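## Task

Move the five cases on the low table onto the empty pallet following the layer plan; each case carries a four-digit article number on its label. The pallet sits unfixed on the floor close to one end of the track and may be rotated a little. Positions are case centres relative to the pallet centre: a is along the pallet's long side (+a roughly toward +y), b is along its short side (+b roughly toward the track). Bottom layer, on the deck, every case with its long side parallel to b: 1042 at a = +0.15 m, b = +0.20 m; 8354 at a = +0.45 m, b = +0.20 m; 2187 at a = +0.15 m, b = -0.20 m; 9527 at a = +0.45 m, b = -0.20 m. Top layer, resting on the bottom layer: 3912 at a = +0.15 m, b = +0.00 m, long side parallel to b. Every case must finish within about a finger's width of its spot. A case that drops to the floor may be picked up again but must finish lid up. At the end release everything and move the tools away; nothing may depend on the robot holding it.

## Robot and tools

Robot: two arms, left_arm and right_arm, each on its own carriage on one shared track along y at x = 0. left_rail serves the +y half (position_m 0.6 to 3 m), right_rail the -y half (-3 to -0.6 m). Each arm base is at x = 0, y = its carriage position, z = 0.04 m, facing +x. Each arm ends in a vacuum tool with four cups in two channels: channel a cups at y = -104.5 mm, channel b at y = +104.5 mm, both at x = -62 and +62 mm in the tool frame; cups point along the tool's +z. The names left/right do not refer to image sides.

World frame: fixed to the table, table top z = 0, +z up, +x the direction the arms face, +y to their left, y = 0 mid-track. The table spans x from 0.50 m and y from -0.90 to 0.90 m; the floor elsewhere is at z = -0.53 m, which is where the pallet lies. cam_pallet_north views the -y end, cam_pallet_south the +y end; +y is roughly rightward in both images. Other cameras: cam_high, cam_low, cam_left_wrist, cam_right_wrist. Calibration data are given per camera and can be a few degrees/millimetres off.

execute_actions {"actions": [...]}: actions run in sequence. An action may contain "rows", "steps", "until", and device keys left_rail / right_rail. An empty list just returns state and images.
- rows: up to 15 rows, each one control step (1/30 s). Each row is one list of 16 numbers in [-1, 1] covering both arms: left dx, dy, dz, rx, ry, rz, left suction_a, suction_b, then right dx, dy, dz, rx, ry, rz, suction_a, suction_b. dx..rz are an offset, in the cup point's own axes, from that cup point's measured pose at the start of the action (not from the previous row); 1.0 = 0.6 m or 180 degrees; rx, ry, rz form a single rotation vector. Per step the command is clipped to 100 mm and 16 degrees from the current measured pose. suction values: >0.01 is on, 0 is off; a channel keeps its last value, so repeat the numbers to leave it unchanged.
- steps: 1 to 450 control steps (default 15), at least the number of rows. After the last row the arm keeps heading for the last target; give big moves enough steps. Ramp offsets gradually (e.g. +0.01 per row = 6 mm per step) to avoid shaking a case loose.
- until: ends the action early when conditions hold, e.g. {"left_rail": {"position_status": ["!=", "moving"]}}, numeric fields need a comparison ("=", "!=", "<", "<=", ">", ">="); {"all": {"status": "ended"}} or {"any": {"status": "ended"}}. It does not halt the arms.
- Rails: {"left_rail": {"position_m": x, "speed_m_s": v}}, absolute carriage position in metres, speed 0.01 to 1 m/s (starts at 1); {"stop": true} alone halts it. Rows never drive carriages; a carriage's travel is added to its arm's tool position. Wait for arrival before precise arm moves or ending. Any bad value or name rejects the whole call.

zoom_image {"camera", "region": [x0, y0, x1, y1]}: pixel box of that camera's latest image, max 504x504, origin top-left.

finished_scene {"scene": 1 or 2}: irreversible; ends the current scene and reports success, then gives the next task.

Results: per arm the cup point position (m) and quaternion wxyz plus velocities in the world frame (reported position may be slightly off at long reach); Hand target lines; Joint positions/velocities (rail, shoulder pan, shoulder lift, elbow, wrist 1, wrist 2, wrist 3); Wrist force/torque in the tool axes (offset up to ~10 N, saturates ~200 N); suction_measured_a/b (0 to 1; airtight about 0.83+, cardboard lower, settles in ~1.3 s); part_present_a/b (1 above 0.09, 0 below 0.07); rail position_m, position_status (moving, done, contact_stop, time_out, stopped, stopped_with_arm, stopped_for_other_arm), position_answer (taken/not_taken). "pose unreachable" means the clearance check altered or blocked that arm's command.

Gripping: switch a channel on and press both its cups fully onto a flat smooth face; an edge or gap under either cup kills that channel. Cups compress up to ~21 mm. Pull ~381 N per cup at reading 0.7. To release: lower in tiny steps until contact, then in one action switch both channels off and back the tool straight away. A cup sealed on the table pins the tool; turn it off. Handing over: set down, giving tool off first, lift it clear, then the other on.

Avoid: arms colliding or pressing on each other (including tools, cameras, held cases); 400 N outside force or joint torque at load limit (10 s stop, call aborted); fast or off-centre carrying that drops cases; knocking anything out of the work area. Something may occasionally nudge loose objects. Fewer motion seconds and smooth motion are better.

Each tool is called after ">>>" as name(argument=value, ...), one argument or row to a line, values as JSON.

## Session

>>> execute_actions(
  actions=[],
)

Scene clock: 0.00 s.
left_arm: end_effector_position=(+0.8497, +2.0800, +0.4385) suction_measured_a=0.01 part_present_a=0 suction_measured_b=0.01 part_present_b=0 end_effector_quat_wxyz=(-0.001, +0.000, +1.000, -0.000) end_effector_velocity=(-0.000, +0.000, +0.000) end_effector_angular_velocity=(-0.000, -0.000, +0.000) | right_arm: end_effector_position=(+0.8492, -2.1146, +0.4379) suction_measured_a=0.00 part_present_a=0 suction_measured_b=0.00 part_present_b=0 end_effector_quat_wxyz=(-0.002, +0.000, +1.000, -0.000) end_effector_velocity=(-0.000, +0.000, +0.000) end_effector_angular_velocity=(-0.000, -0.000, +0.000)
Joint positions: left_arm=[ 2.08  -0.239 -1.497  2.093 -2.165 -1.572  1.332] | right_arm=[-2.113 -0.24  -1.496  2.093 -2.163 -1.572  1.331]
Joint velocities: left_arm=[ 0.  0. -0. -0.  0.  0.  0.] | right_arm=[ 0.  0. -0.  0. -0.  0.  0.]
Wrist force (N, on the end effector, along its own x y z axes, offset not removed): no reading
Wrist torque (N m, same axes, about the end effector's origin, offset not removed): no reading
Hand target (left_arm): +0.850, +2.080, +0.438; -0.001, +0.000, +1.000, -0.000
Hand target (right_arm): +0.849, -2.115, +0.438; -0.002, +0.000, +1.000, -0.000
left_rail: position_m=2.080 position_m_goal=2.080 speed_m_s=1.00 position_status=done position_answer=taken refusals=0
right_rail: position_m=-2.113 position_m_goal=-2.113 speed_m_s=1.00 position_status=done position_answer=taken refusals=0
camera_calibration (this result's frames):
cam_left_wrist: T_world_to_cam=[[0.00456004, -0.99918, 0.040227, 2.05706], [-0.833581, 0.0184228, 0.55209, 0.441364], [-0.552378, -0.03605, -0.832814, 0.997575], [0, 0, 0, 1]] pos_world=[0.909571, 2.08321, 0.504373]
cam_right_wrist: T_world_to_cam=[[0.0563807, -0.998355, -0.0103722, -2.15539], [-0.82162, -0.0522971, 0.567631, 0.358481], [-0.56724, -0.0234814, -0.823217, 0.878505], [0, 0, 0, 1]] pos_world=[0.914381, -2.11247, 0.497359]

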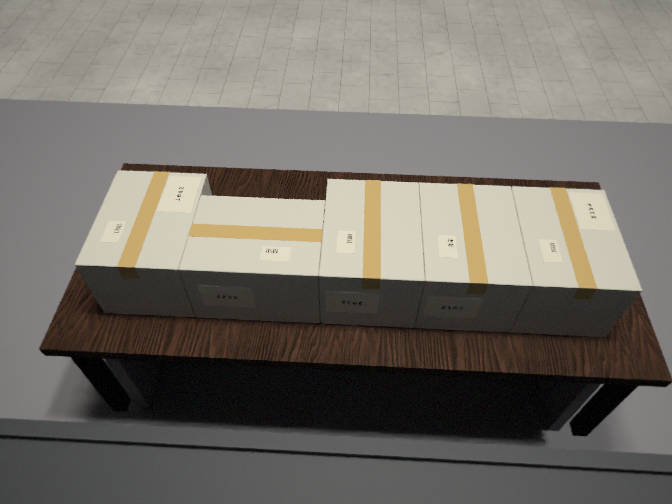

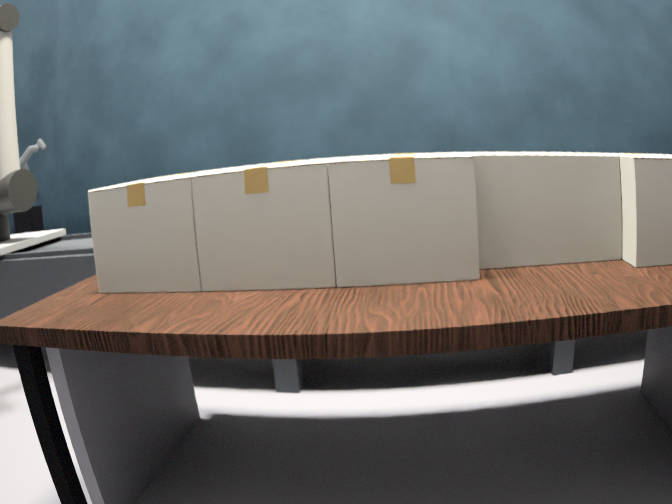

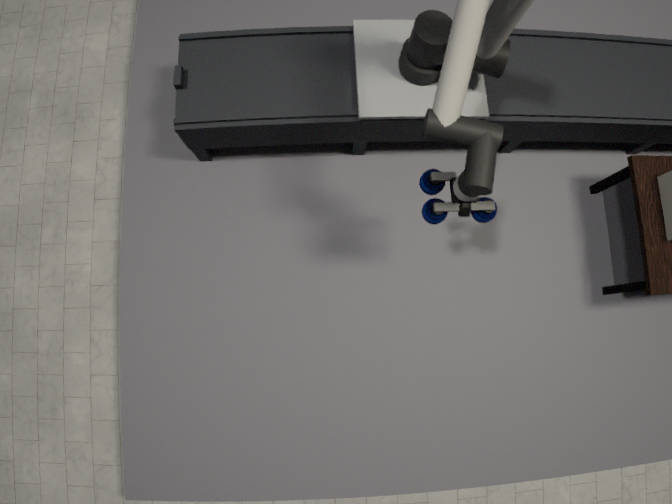

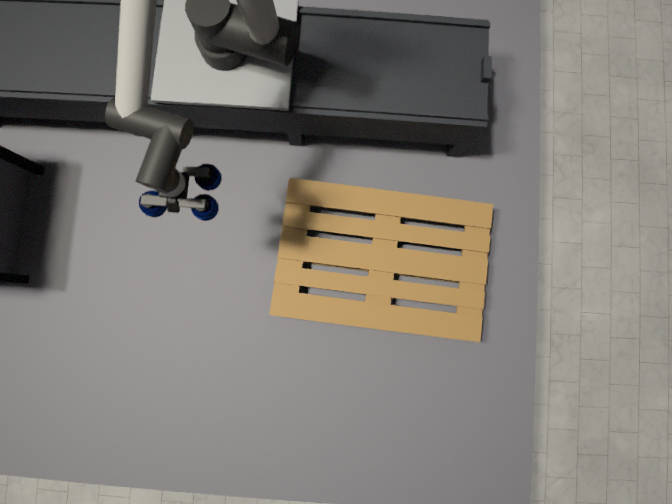

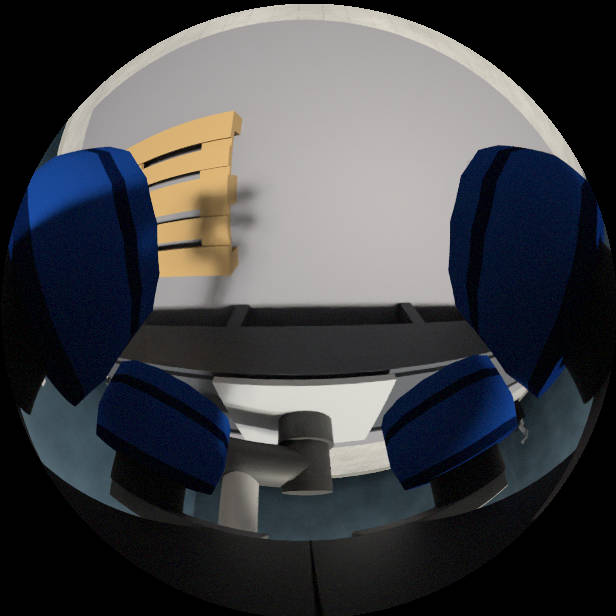

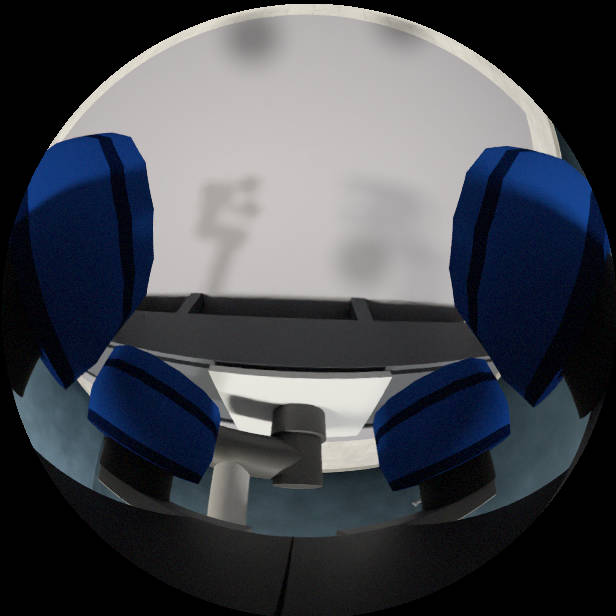

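>>> zoom_image(
  camera="cam_high",
  region=[60, 160, 380, 340],
)

>>> zoom_image(
  camera="cam_high",
  region=[310, 170, 650, 350],
)

>>> zoom_image(
  camera="cam_pallet_south",
  region=[250, 165, 510, 360],
)

Region (60, 160, 380, 340) of cam_high's 672x504 image, scaled by 1.575, with more detail than that image has; it fills the top 284 rows of this view, and the rest is white.

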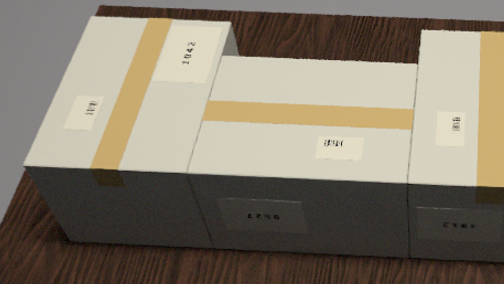

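Region (310, 170, 650, 350) of cam_high's 672x504 image, scaled by 1.482, with more detail than that image has; it fills the top 267 rows of this view, and the rest is white.

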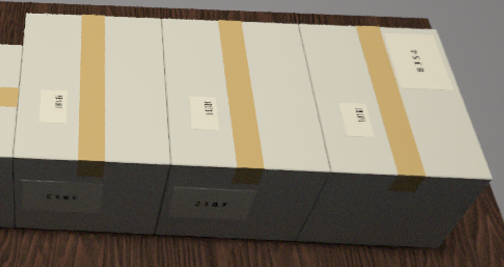

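Region (250, 165, 510, 360) of cam_pallet_south's 672x504 image, scaled by 1.938, with more detail than that image has; it fills the top 378 rows of this view, and the rest is white.

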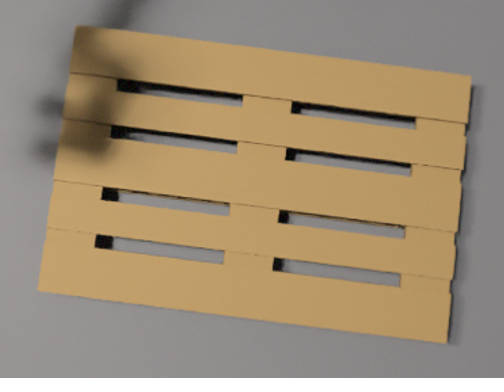

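>>> zoom_image(
  camera="cam_high",
  region=[190, 280, 490, 325],
)

Region (190, 280, 490, 325) of cam_high's 672x504 image, scaled by 1.680, with more detail than that image has; it fills the top 76 rows of this view, and the rest is white.

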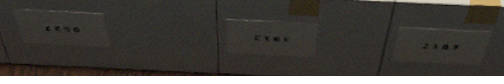

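>>> zoom_image(
  camera="cam_high",
  region=[320, 285, 490, 325],
)

>>> zoom_image(
  camera="cam_high",
  region=[195, 280, 265, 315],
)

Region (320, 285, 490, 325) of cam_high's 672x504 image, scaled by 2.965, with more detail than that image has; it fills the top 119 rows of this view, and the rest is white.

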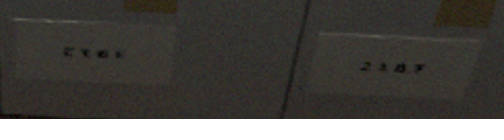

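Region (195, 280, 265, 315) of cam_high's 672x504 image, scaled by 7.200, with more detail than that image has.

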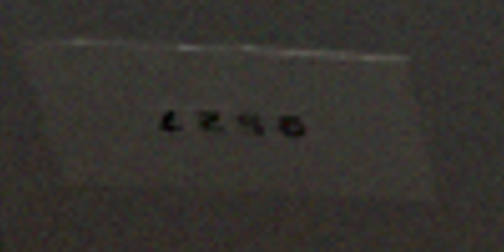

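>>> execute_actions(
  actions=[
    {"left_rail":{"position_m":0.6},"right_rail":{"position_m":-2.7},"rows":[[0.03,-1.0,-0.03,0,0,0,0,0,0,0,0,0,0,0,0,0]],"steps":30},
    {"rows":[[0,-1.0,0,0,0,0,0,0,0,0,0,0,0,0,0,0]],"steps":32},
    {"rows":[[0,-0.08,0,0,0,0.5,0,0,0,0,0,0,0,0,0,0]],"steps":40},
  ],
)

Scene clock: 58.63 s.
left_arm: end_effector_position=(+0.8199, -0.6031, +0.4550) suction_measured_a=0.01 part_present_a=0 suction_measured_b=0.01 part_present_b=0 end_effector_quat_wxyz=(+0.002, +0.707, +0.708, -0.001) end_effector_velocity=(+0.000, +0.000, -0.000) end_effector_angular_velocity=(+0.000, +0.004, -0.045) | right_arm: end_effector_position=(+0.8492, -2.7013, +0.4379) suction_measured_a=0.00 part_present_a=0 suction_measured_b=0.00 part_present_b=0 end_effector_quat_wxyz=(-0.002, +0.000, +1.000, -0.000) end_effector_velocity=(+0.000, -0.000, -0.000) end_effector_angular_velocity=(+0.000, +0.000, -0.000)
Joint positions: left_arm=[ 0.6   -1.111 -0.841  1.086 -1.819 -1.571  2.029] | right_arm=[-2.7   -0.24  -1.496  2.093 -2.163 -1.572  1.331]
Joint velocities: left_arm=[ 0.     0.001  0.001 -0.002  0.003 -0.004  0.046] | right_arm=[ 0.  0.  0. -0.  0. -0.  0.]
Wrist force (N, on the end effector, along its own x y z axes, offset not removed): left_arm=[-6.9 6.9 2.0] | right_arm=[-1.7 0.5 -3.6]
Wrist torque (N m, same axes, about the end effector's origin, offset not removed): left_arm=[1.10 0.62 0.23] | right_arm=[0.40 0.75 -0.01]
Hand target (left_arm): +0.820, -0.603, +0.455; +0.002, +0.708, +0.706, -0.001
Hand target (right_arm): +0.849, -2.701, +0.438; -0.002, +0.000, +1.000, -0.000
Off the commanded pose (left_arm): 0.000 m, 0 deg.
Off the commanded pose (right_arm): 0.000 m, 0 deg.
left_rail: position_m=0.600 position_m_goal=0.600 speed_m_s=1.00 position_status=done position_answer=taken refusals=0
right_rail: position_m=-2.700 position_m_goal=-2.700 speed_m_s=1.00 position_status=done position_answer=taken refusals=0
camera_calibration (this result's frames):
cam_left_wrist: T_world_to_cam=[[-0.999231, -0.0058827, 0.0387692, 0.798369], [0.0163191, 0.836614, 0.547549, 0.255577], [-0.035656, 0.547761, -0.835875, 0.827965], [0, 0, 0, 1]] pos_world=[0.823106, -0.66265, 0.521182]
cam_right_wrist: T_world_to_cam=[[0.0563477, -0.998357, -0.0103723, -2.74115], [-0.821622, -0.05227, 0.567631, 0.32787], [-0.567241, -0.0234626, -0.823218, 0.864778], [0, 0, 0, 1]] pos_world=[0.914381, -2.69922, 0.497359]

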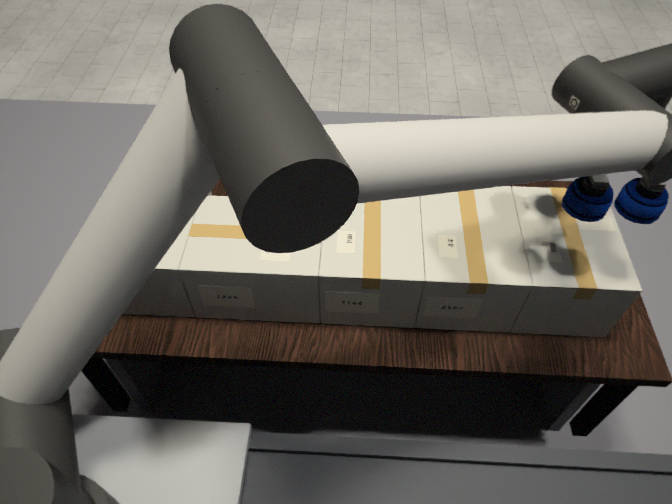

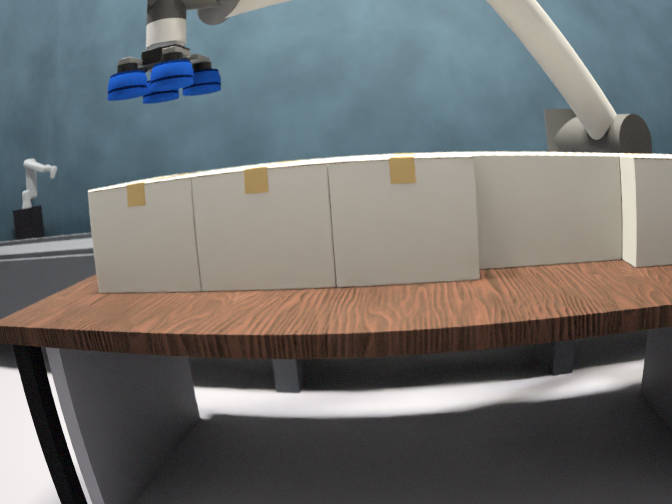

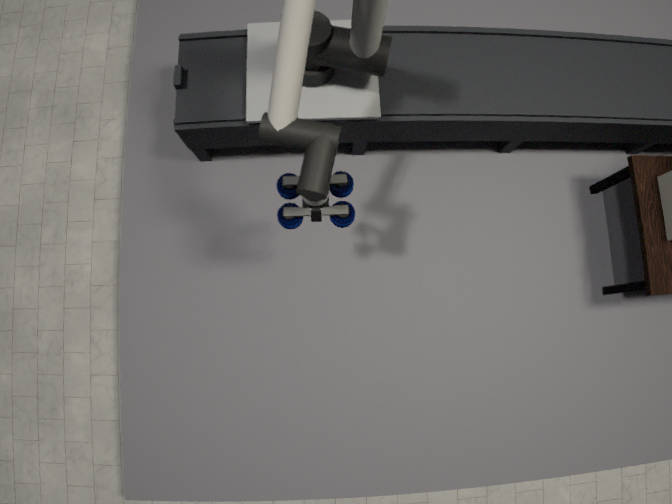

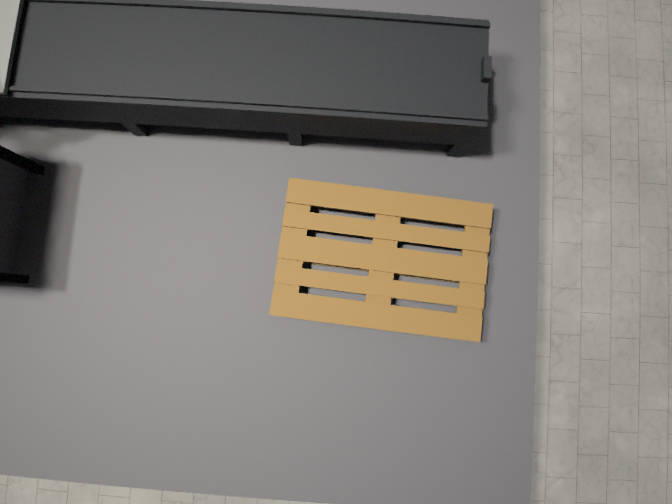

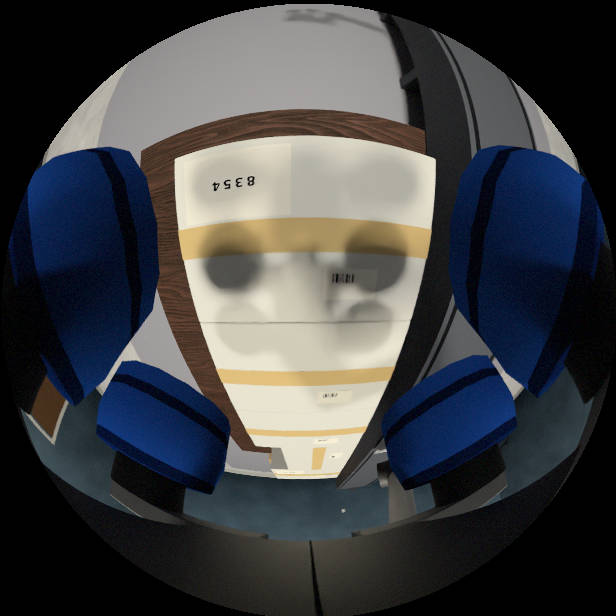

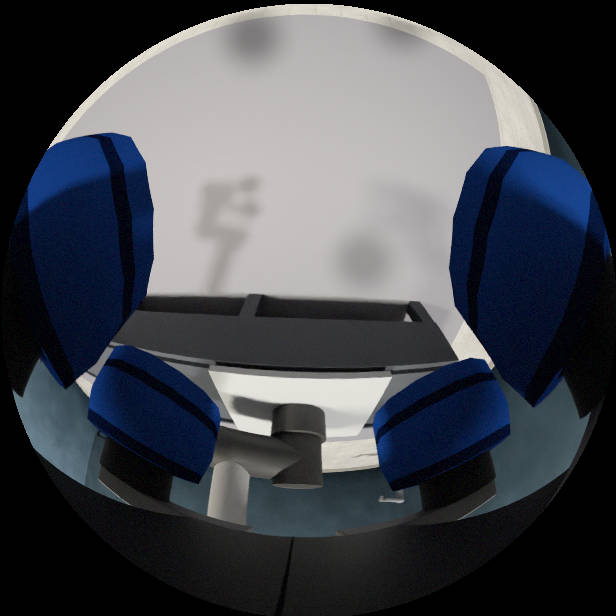

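>>> execute_actions(
  actions=[
    {"rows":[[0.007,-0.008,0.32,0,0,0,0,0,0,0,0,0,0,0,0,0]],"steps":27},
    {"rows":[[0,0,0.01,0,0,0,1,1,0,0,0,0,0,0,0,0],[0,0,0.02,0,0,0,1,1,0,0,0,0,0,0,0,0],[0,0,0.03,0,0,0,1,1,0,0,0,0,0,0,0,0],[0,0,0.04,0,0,0,1,1,0,0,0,0,0,0,0,0],[0,0,0.045,0,0,0,1,1,0,0,0,0,0,0,0,0]],"steps":22},
    {"rows":[[0,0,-0.01,0,0,0,1,1,0,0,0,0,0,0,0,0],[0,0,-0.03,0,0,0,1,1,0,0,0,0,0,0,0,0],[0,0,-0.06,0,0,0,1,1,0,0,0,0,0,0,0,0],[0,0,-0.09,0,0,0,1,1,0,0,0,0,0,0,0,0],[0,0,-0.12,0,0,0,1,1,0,0,0,0,0,0,0,0],[0,0,-0.15,0,0,0,1,1,0,0,0,0,0,0,0,0],[0,0,-0.18,0,0,0,1,1,0,0,0,0,0,0,0,0],[0,0,-0.21,0,0,0,1,1,0,0,0,0,0,0,0,0],[0,0,-0.25,0,0,0,1,1,0,0,0,0,0,0,0,0],[0,0,-0.29,0,0,0,1,1,0,0,0,0,0,0,0,0],[0,0,-0.33,0,0,0,1,1,0,0,0,0,0,0,0,0],[0,0,-0.37,0,0,0,1,1,0,0,0,0,0,0,0,0],[0,0,-0.40,0,0,0,1,1,0,0,0,0,0,0,0,0],[0,0,-0.43,0,0,0,1,1,0,0,0,0,0,0,0,0],[0,0,-0.45,0,0,0,1,1,0,0,0,0,0,0,0,0]],"steps":30},
  ],
)

Scene clock: 80.80 s.
left_arm: end_effector_position=(+0.8150, -0.5987, +0.5056) suction_measured_a=0.90 part_present_a=1 suction_measured_b=0.90 part_present_b=1 end_effector_quat_wxyz=(+0.002, +0.707, +0.708, -0.001) end_effector_velocity=(+0.000, -0.000, +0.004) end_effector_angular_velocity=(+0.000, +0.000, +0.000) | right_arm: end_effector_position=(+0.8492, -2.7013, +0.4379) suction_measured_a=0.00 part_present_a=0 suction_measured_b=0.00 part_present_b=0 end_effector_quat_wxyz=(-0.002, +0.000, +1.000, -0.000) end_effector_velocity=(-0.000, +0.000, +0.000) end_effector_angular_velocity=(-0.000, -0.000, +0.000)
Joint positions: left_arm=[ 0.6   -1.113 -0.864  1.055 -1.766 -1.571  2.027] | right_arm=[-2.7   -0.24  -1.496  2.093 -2.163 -1.572  1.331]
Joint velocities: left_arm=[ 0.     0.    -0.    -0.005  0.005  0.    -0.   ] | right_arm=[ 0.  0. -0.  0. -0. -0.  0.]
Wrist force (N, on the end effector, along its own x y z axes, offset not removed): left_arm=[-1.1 8.0 -25.7] | right_arm=[1.9 6.6 -3.3]
Wrist torque (N m, same axes, about the end effector's origin, offset not removed): left_arm=[-1.36 0.08 0.13] | right_arm=[1.31 0.18 -0.02]
Hand target (left_arm): +0.815, -0.599, +0.506; +0.002, +0.707, +0.708, -0.001
Hand target (right_arm): +0.849, -2.701, +0.438; -0.002, +0.000, +1.000, -0.000
Off the commanded pose (left_arm): 0.001 m, 0 deg.
Off the commanded pose (right_arm): 0.000 m, 0 deg.
left_rail: position_m=0.600 position_m_goal=0.600 speed_m_s=1.00 position_status=done position_answer=taken refusals=0
right_rail: position_m=-2.700 position_m_goal=-2.700 speed_m_s=1.00 position_status=done position_answer=taken refusals=0
camera_calibration (this result's frames):
cam_left_wrist: T_world_to_cam=[[-0.999237, -0.00587619, 0.0386227, 0.791609], [0.0162485, 0.836548, 0.547652, 0.224184], [-0.0355279, 0.547862, -0.835814, 0.867643], [0, 0, 0, 1]] pos_world=[0.818187, -0.658237, 0.57184]
cam_right_wrist: T_world_to_cam=[[0.0563477, -0.998357, -0.0103724, -2.74115], [-0.821622, -0.0522701, 0.567631, 0.32787], [-0.567241, -0.0234626, -0.823218, 0.864779], [0, 0, 0, 1]] pos_world=[0.914381, -2.69922, 0.497359]

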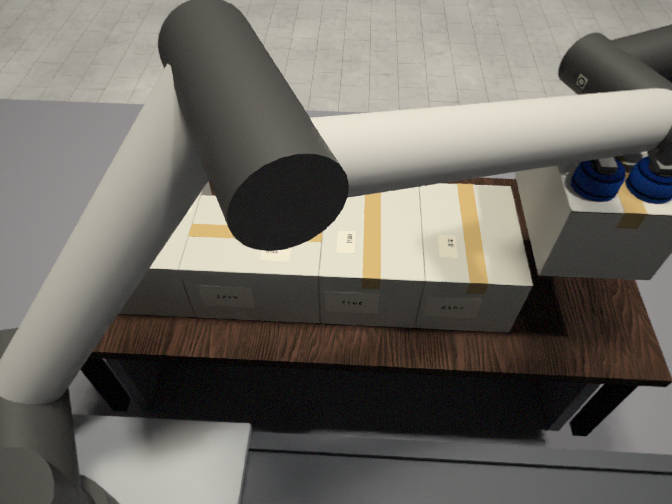

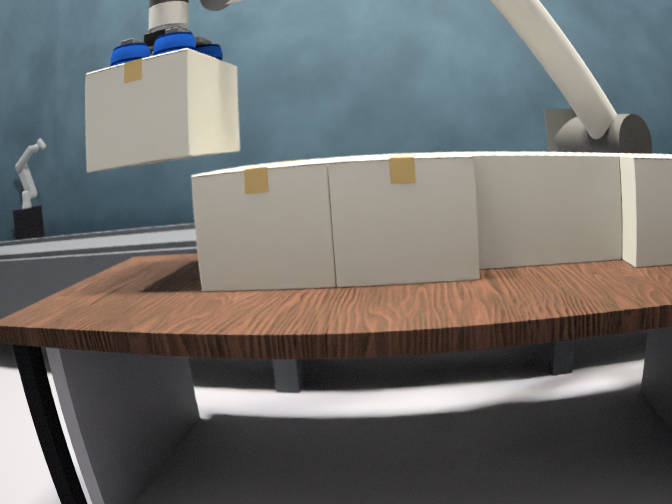

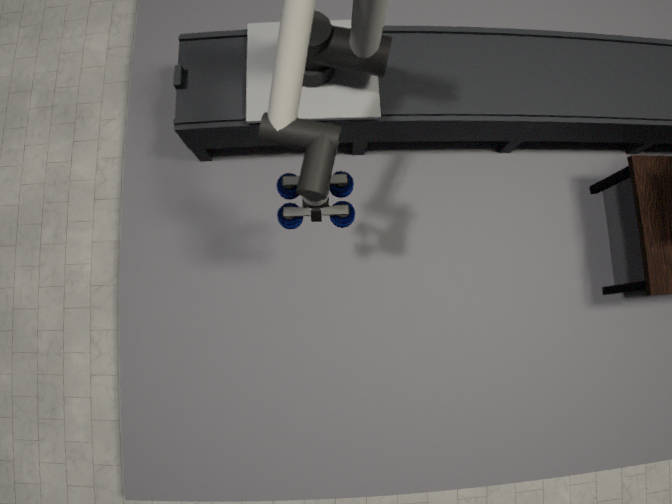

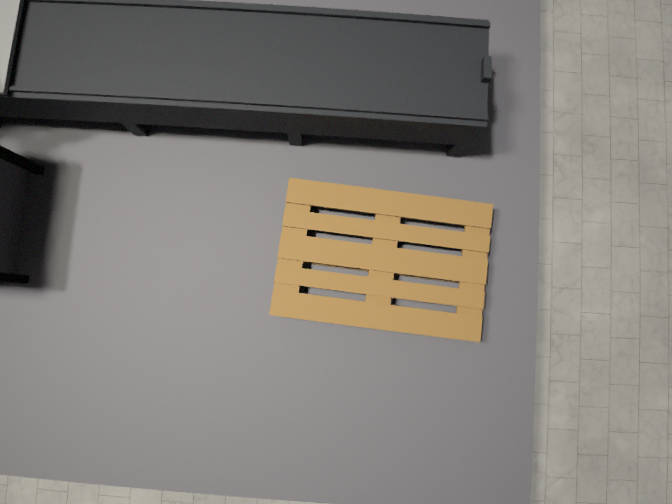

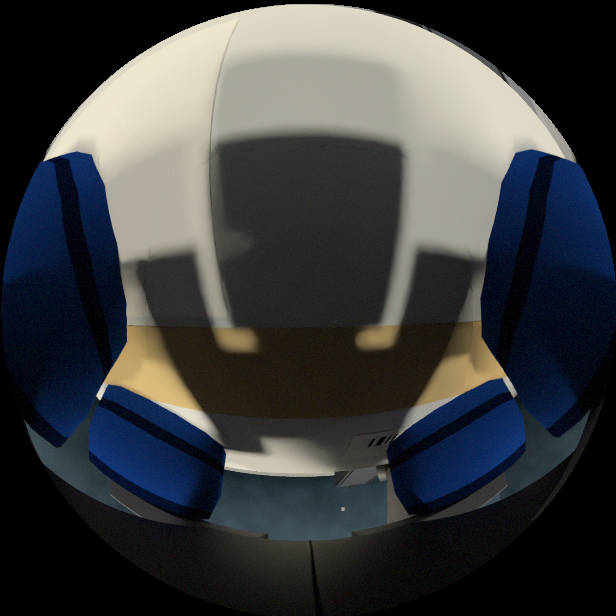

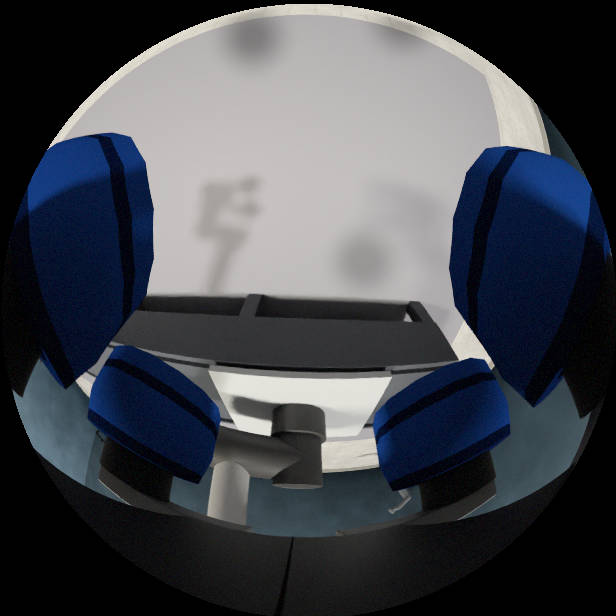

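>>> execute_actions(
  actions=[
    {"left_rail":{"position_m":3.0},"rows":[[0.02,0,-0.02,0,0,0,1,1,0,0,0,0,0,0,0,0],[0.05,0,-0.04,0,0,0,1,1,0,0,0,0,0,0,0,0],[0.1,0,-0.05,0,0,0,1,1,0,0,0,0,0,0,0,0],[1.0,0,-0.05,0,0,0,1,1,0,0,0,0,0,0,0,0]],"steps":36},
    {"rows":[[1.0,0,0,0,0,0,1,1,0,0,0,0,0,0,0,0]],"steps":30},
    {"rows":[[0.82,-0.04,1.0,0,0,0.0155,1,1,0,0,0,0,0,0,0,0]],"steps":48},
  ],
)

>>> zoom_image(
  camera="cam_pallet_south",
  region=[370, 170, 530, 300],
)

Scene clock: 95.63 s.
left_arm: end_effector_position=(+0.7835, +3.4541, -0.0693) suction_measured_a=0.90 part_present_a=1 suction_measured_b=0.90 part_present_b=1 end_effector_quat_wxyz=(+0.001, +0.722, +0.692, -0.000) end_effector_velocity=(+0.006, +0.008, -0.011) end_effector_angular_velocity=(-0.000, -0.001, -0.001) | right_arm: end_effector_position=(+0.8492, -2.7013, +0.4379) suction_measured_a=0.00 part_present_a=0 suction_measured_b=0.00 part_present_b=0 end_effector_quat_wxyz=(-0.002, +0.000, +1.000, -0.000) end_effector_velocity=(+0.000, -0.000, -0.000) end_effector_angular_velocity=(+0.000, +0.000, +0.000)
Joint positions: left_arm=[ 3.     0.302 -0.86   2.208 -2.92  -1.573  3.487] | right_arm=[-2.7   -0.24  -1.496  2.093 -2.163 -1.572  1.331]
Joint velocities: left_arm=[ 0.     0.007  0.018 -0.014 -0.005 -0.001  0.008] | right_arm=[ 0. -0.  0. -0.  0.  0. -0.]
Wrist force (N, on the end effector, along its own x y z axes, offset not removed): left_arm=[-2.2 7.4 -23.6] | right_arm=[1.0 0.8 -8.6]
Wrist torque (N m, same axes, about the end effector's origin, offset not removed): left_arm=[-1.75 0.45 0.10] | right_arm=[0.23 0.49 0.05]
Hand target (left_arm): +0.784, +3.455, -0.070; +0.001, +0.722, +0.692, -0.000
Hand target (right_arm): +0.849, -2.701, +0.438; -0.002, +0.000, +1.000, -0.000
Off the commanded pose (left_arm): 0.002 m, 0 deg.
Off the commanded pose (right_arm): 0.000 m, 0 deg.
left_rail: position_m=3.000 position_m_goal=3.000 speed_m_s=1.00 position_status=done position_answer=taken refusals=0
right_rail: position_m=-2.700 position_m_goal=-2.700 speed_m_s=1.00 position_status=done position_answer=taken refusals=0
camera_calibration (this result's frames):
cam_left_wrist: T_world_to_cam=[[-0.998546, 0.0384663, 0.037768, 0.652328], [0.052895, 0.834311, 0.54875, -2.87167], [-0.0104019, 0.54995, -0.835133, -1.86122], [0, 0, 0, 1]] pos_world=[0.783916, 3.39435, -0.00317165]
cam_right_wrist: T_world_to_cam=[[0.0563477, -0.998357, -0.0103723, -2.74115], [-0.821622, -0.05227, 0.567631, 0.32787], [-0.567241, -0.0234626, -0.823218, 0.864779], [0, 0, 0, 1]] pos_world=[0.914381, -2.69922, 0.49736]

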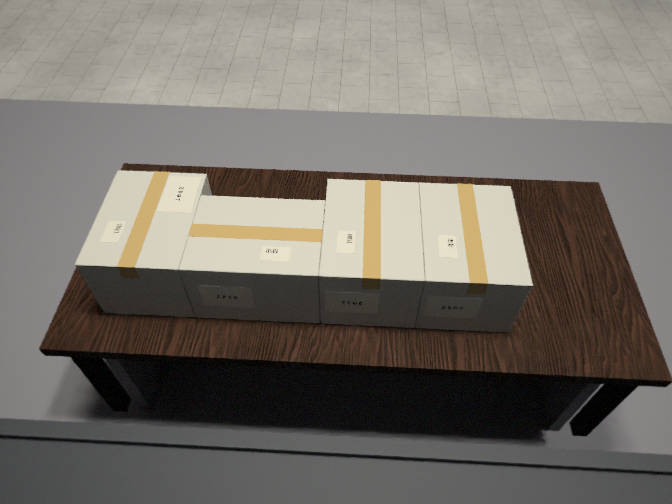

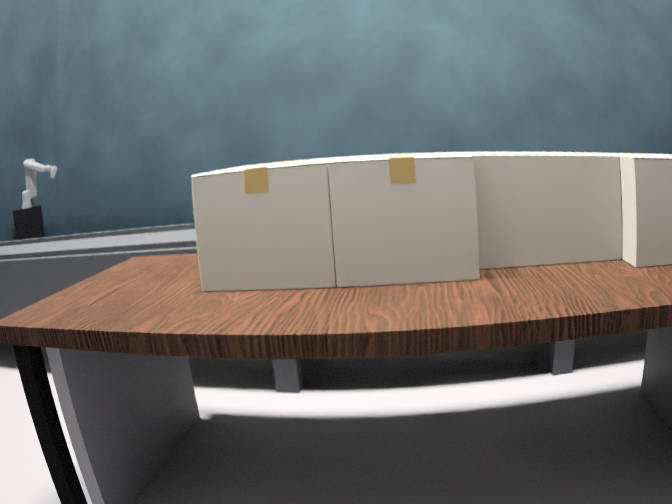

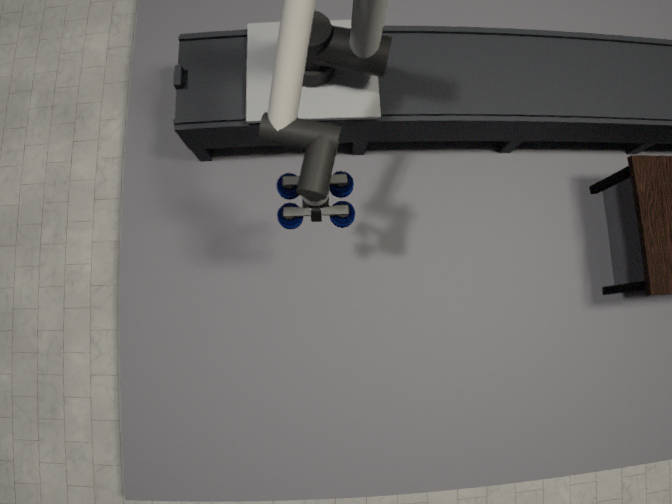

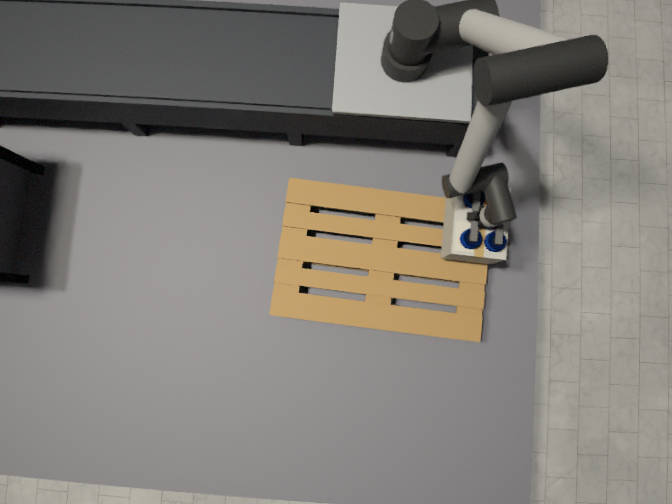

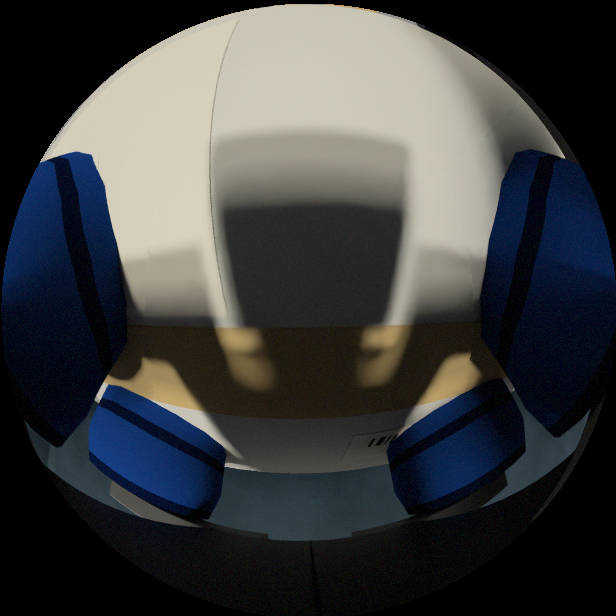

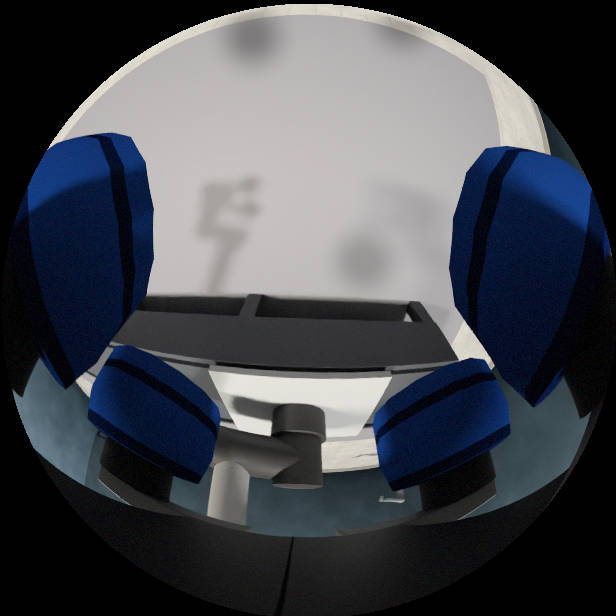

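Region (370, 170, 530, 300) of cam_pallet_south's 672x504 image, scaled by 3.150, with more detail than that image has; it fills the top 410 rows of this view, and the rest is white.

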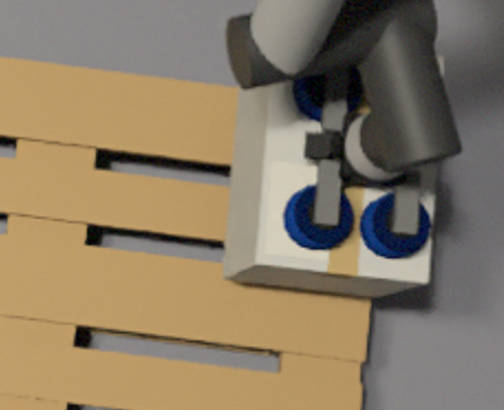

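>>> execute_actions(
  actions=[
    {"rows":[[0,0,0.02,0,0,0,1,1,0,0,0,0,0,0,0,0],[0.005,-0.003,0.05,0,0,0,1,1,0,0,0,0,0,0,0,0],[0.01,-0.006,0.08,0,0,0,1,1,0,0,0,0,0,0,0,0],[0.015,-0.01,0.11,0,0,0,1,1,0,0,0,0,0,0,0,0],[0.02,0.014,0.135,0,0,0,1,1,0,0,0,0,0,0,0,0]],"steps":25},
  ],
)

Scene clock: 121.10 s.
left_arm: end_effector_position=(+0.7925, +3.4656, -0.1502) suction_measured_a=0.90 part_present_a=1 suction_measured_b=0.90 part_present_b=1 end_effector_quat_wxyz=(+0.001, +0.722, +0.692, +0.000) end_effector_velocity=(+0.000, -0.000, -0.001) end_effector_angular_velocity=(-0.001, -0.000, +0.000) | right_arm: end_effector_position=(+0.8492, -2.7013, +0.4379) suction_measured_a=0.00 part_present_a=0 suction_measured_b=0.00 part_present_b=0 end_effector_quat_wxyz=(-0.002, +0.000, +1.000, -0.000) end_effector_velocity=(-0.000, +0.000, +0.000) end_effector_angular_velocity=(-0.000, -0.000, +0.000)
Joint positions: left_arm=[ 3.     0.312 -0.743  2.172 -3.002 -1.573  3.496] | right_arm=[-2.7   -0.24  -1.496  2.093 -2.163 -1.572  1.331]
Joint velocities: left_arm=[ 0.     0.     0.001 -0.    -0.    -0.001  0.   ] | right_arm=[ 0.  0. -0.  0. -0. -0.  0.]
Wrist force (N, on the end effector, along its own x y z axes, offset not removed): left_arm=[1.4 0.7 -26.3] | right_arm=[-1.8 1.3 -4.1]
Wrist torque (N m, same axes, about the end effector's origin, offset not removed): left_arm=[-2.40 -0.14 0.35] | right_arm=[0.52 0.97 0.03]
Hand target (left_arm): +0.793, +3.466, -0.150; +0.002, +0.722, +0.692, -0.000
Hand target (right_arm): +0.849, -2.701, +0.438; -0.002, +0.000, +1.000, -0.000
Off the commanded pose (left_arm): 0.000 m, 0 deg.
Off the commanded pose (right_arm): 0.000 m, 0 deg.
left_rail: position_m=3.000 position_m_goal=3.000 speed_m_s=1.00 position_status=done position_answer=taken refusals=0
right_rail: position_m=-2.700 position_m_goal=-2.700 speed_m_s=1.00 position_status=done position_answer=taken refusals=0
camera_calibration (this result's frames):
cam_left_wrist: T_world_to_cam=[[-0.998546, 0.0384642, 0.0377579, 0.664027], [0.0528887, 0.834259, 0.548831, -2.83719], [-0.0103895, 0.55003, -0.83508, -1.9353], [0, 0, 0, 1]] pos_world=[0.79301, 3.40588, -0.0840612]
cam_right_wrist: T_world_to_cam=[[0.0563476, -0.998357, -0.0103724, -2.74115], [-0.821622, -0.05227, 0.567631, 0.32787], [-0.567241, -0.0234625, -0.823217, 0.864779], [0, 0, 0, 1]] pos_world=[0.91438, -2.69922, 0.497359]

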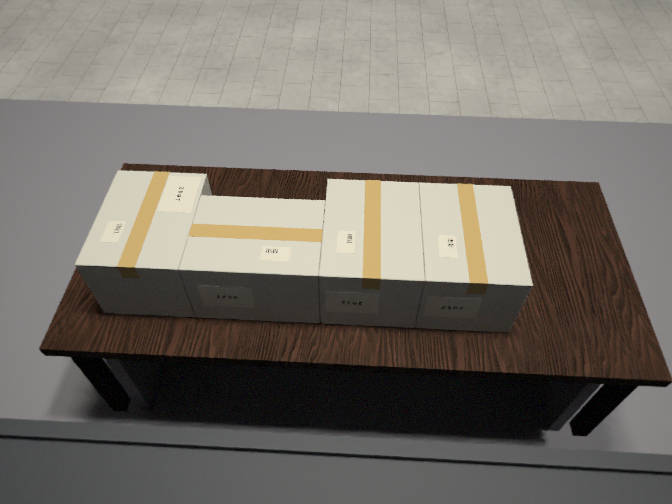

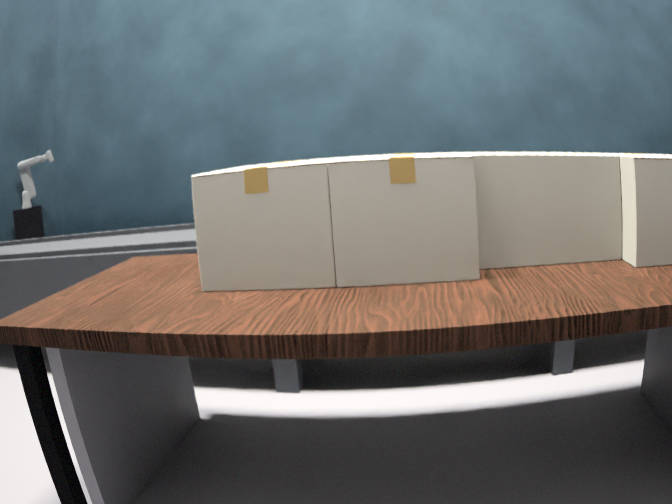

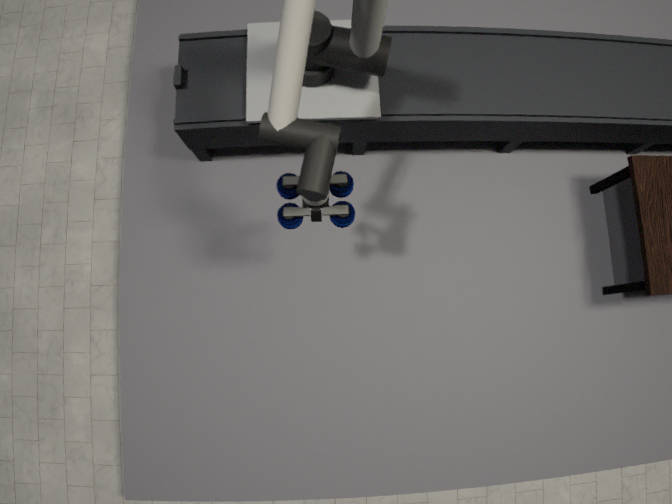

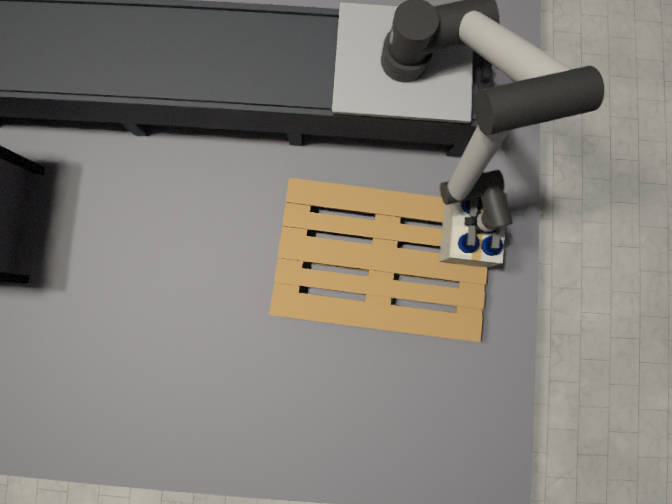

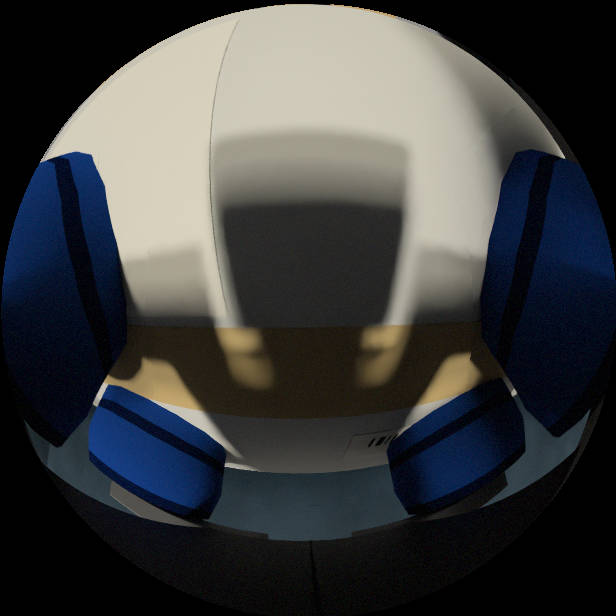

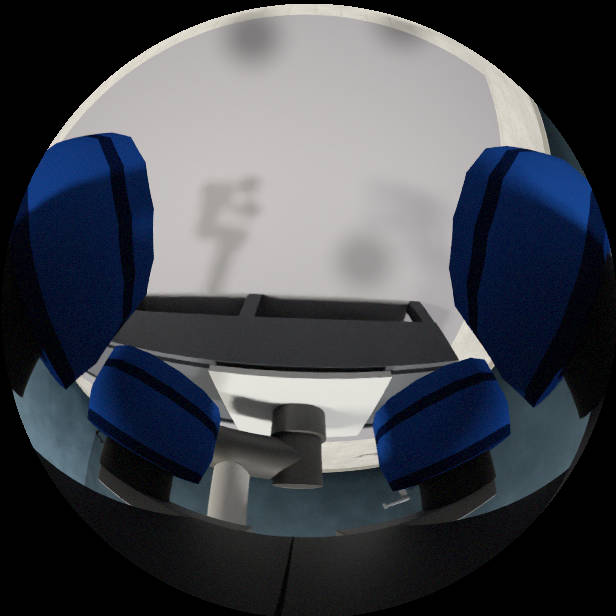

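>>> zoom_image(
  camera="cam_pallet_south",
  region=[400, 180, 520, 350],
)

Region (400, 180, 520, 350) of cam_pallet_south's 672x504 image, scaled by 2.965, with more detail than that image has; it fills the left 356 columns of this view, and the rest is white.

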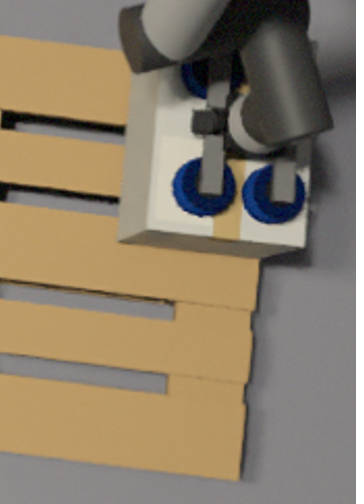

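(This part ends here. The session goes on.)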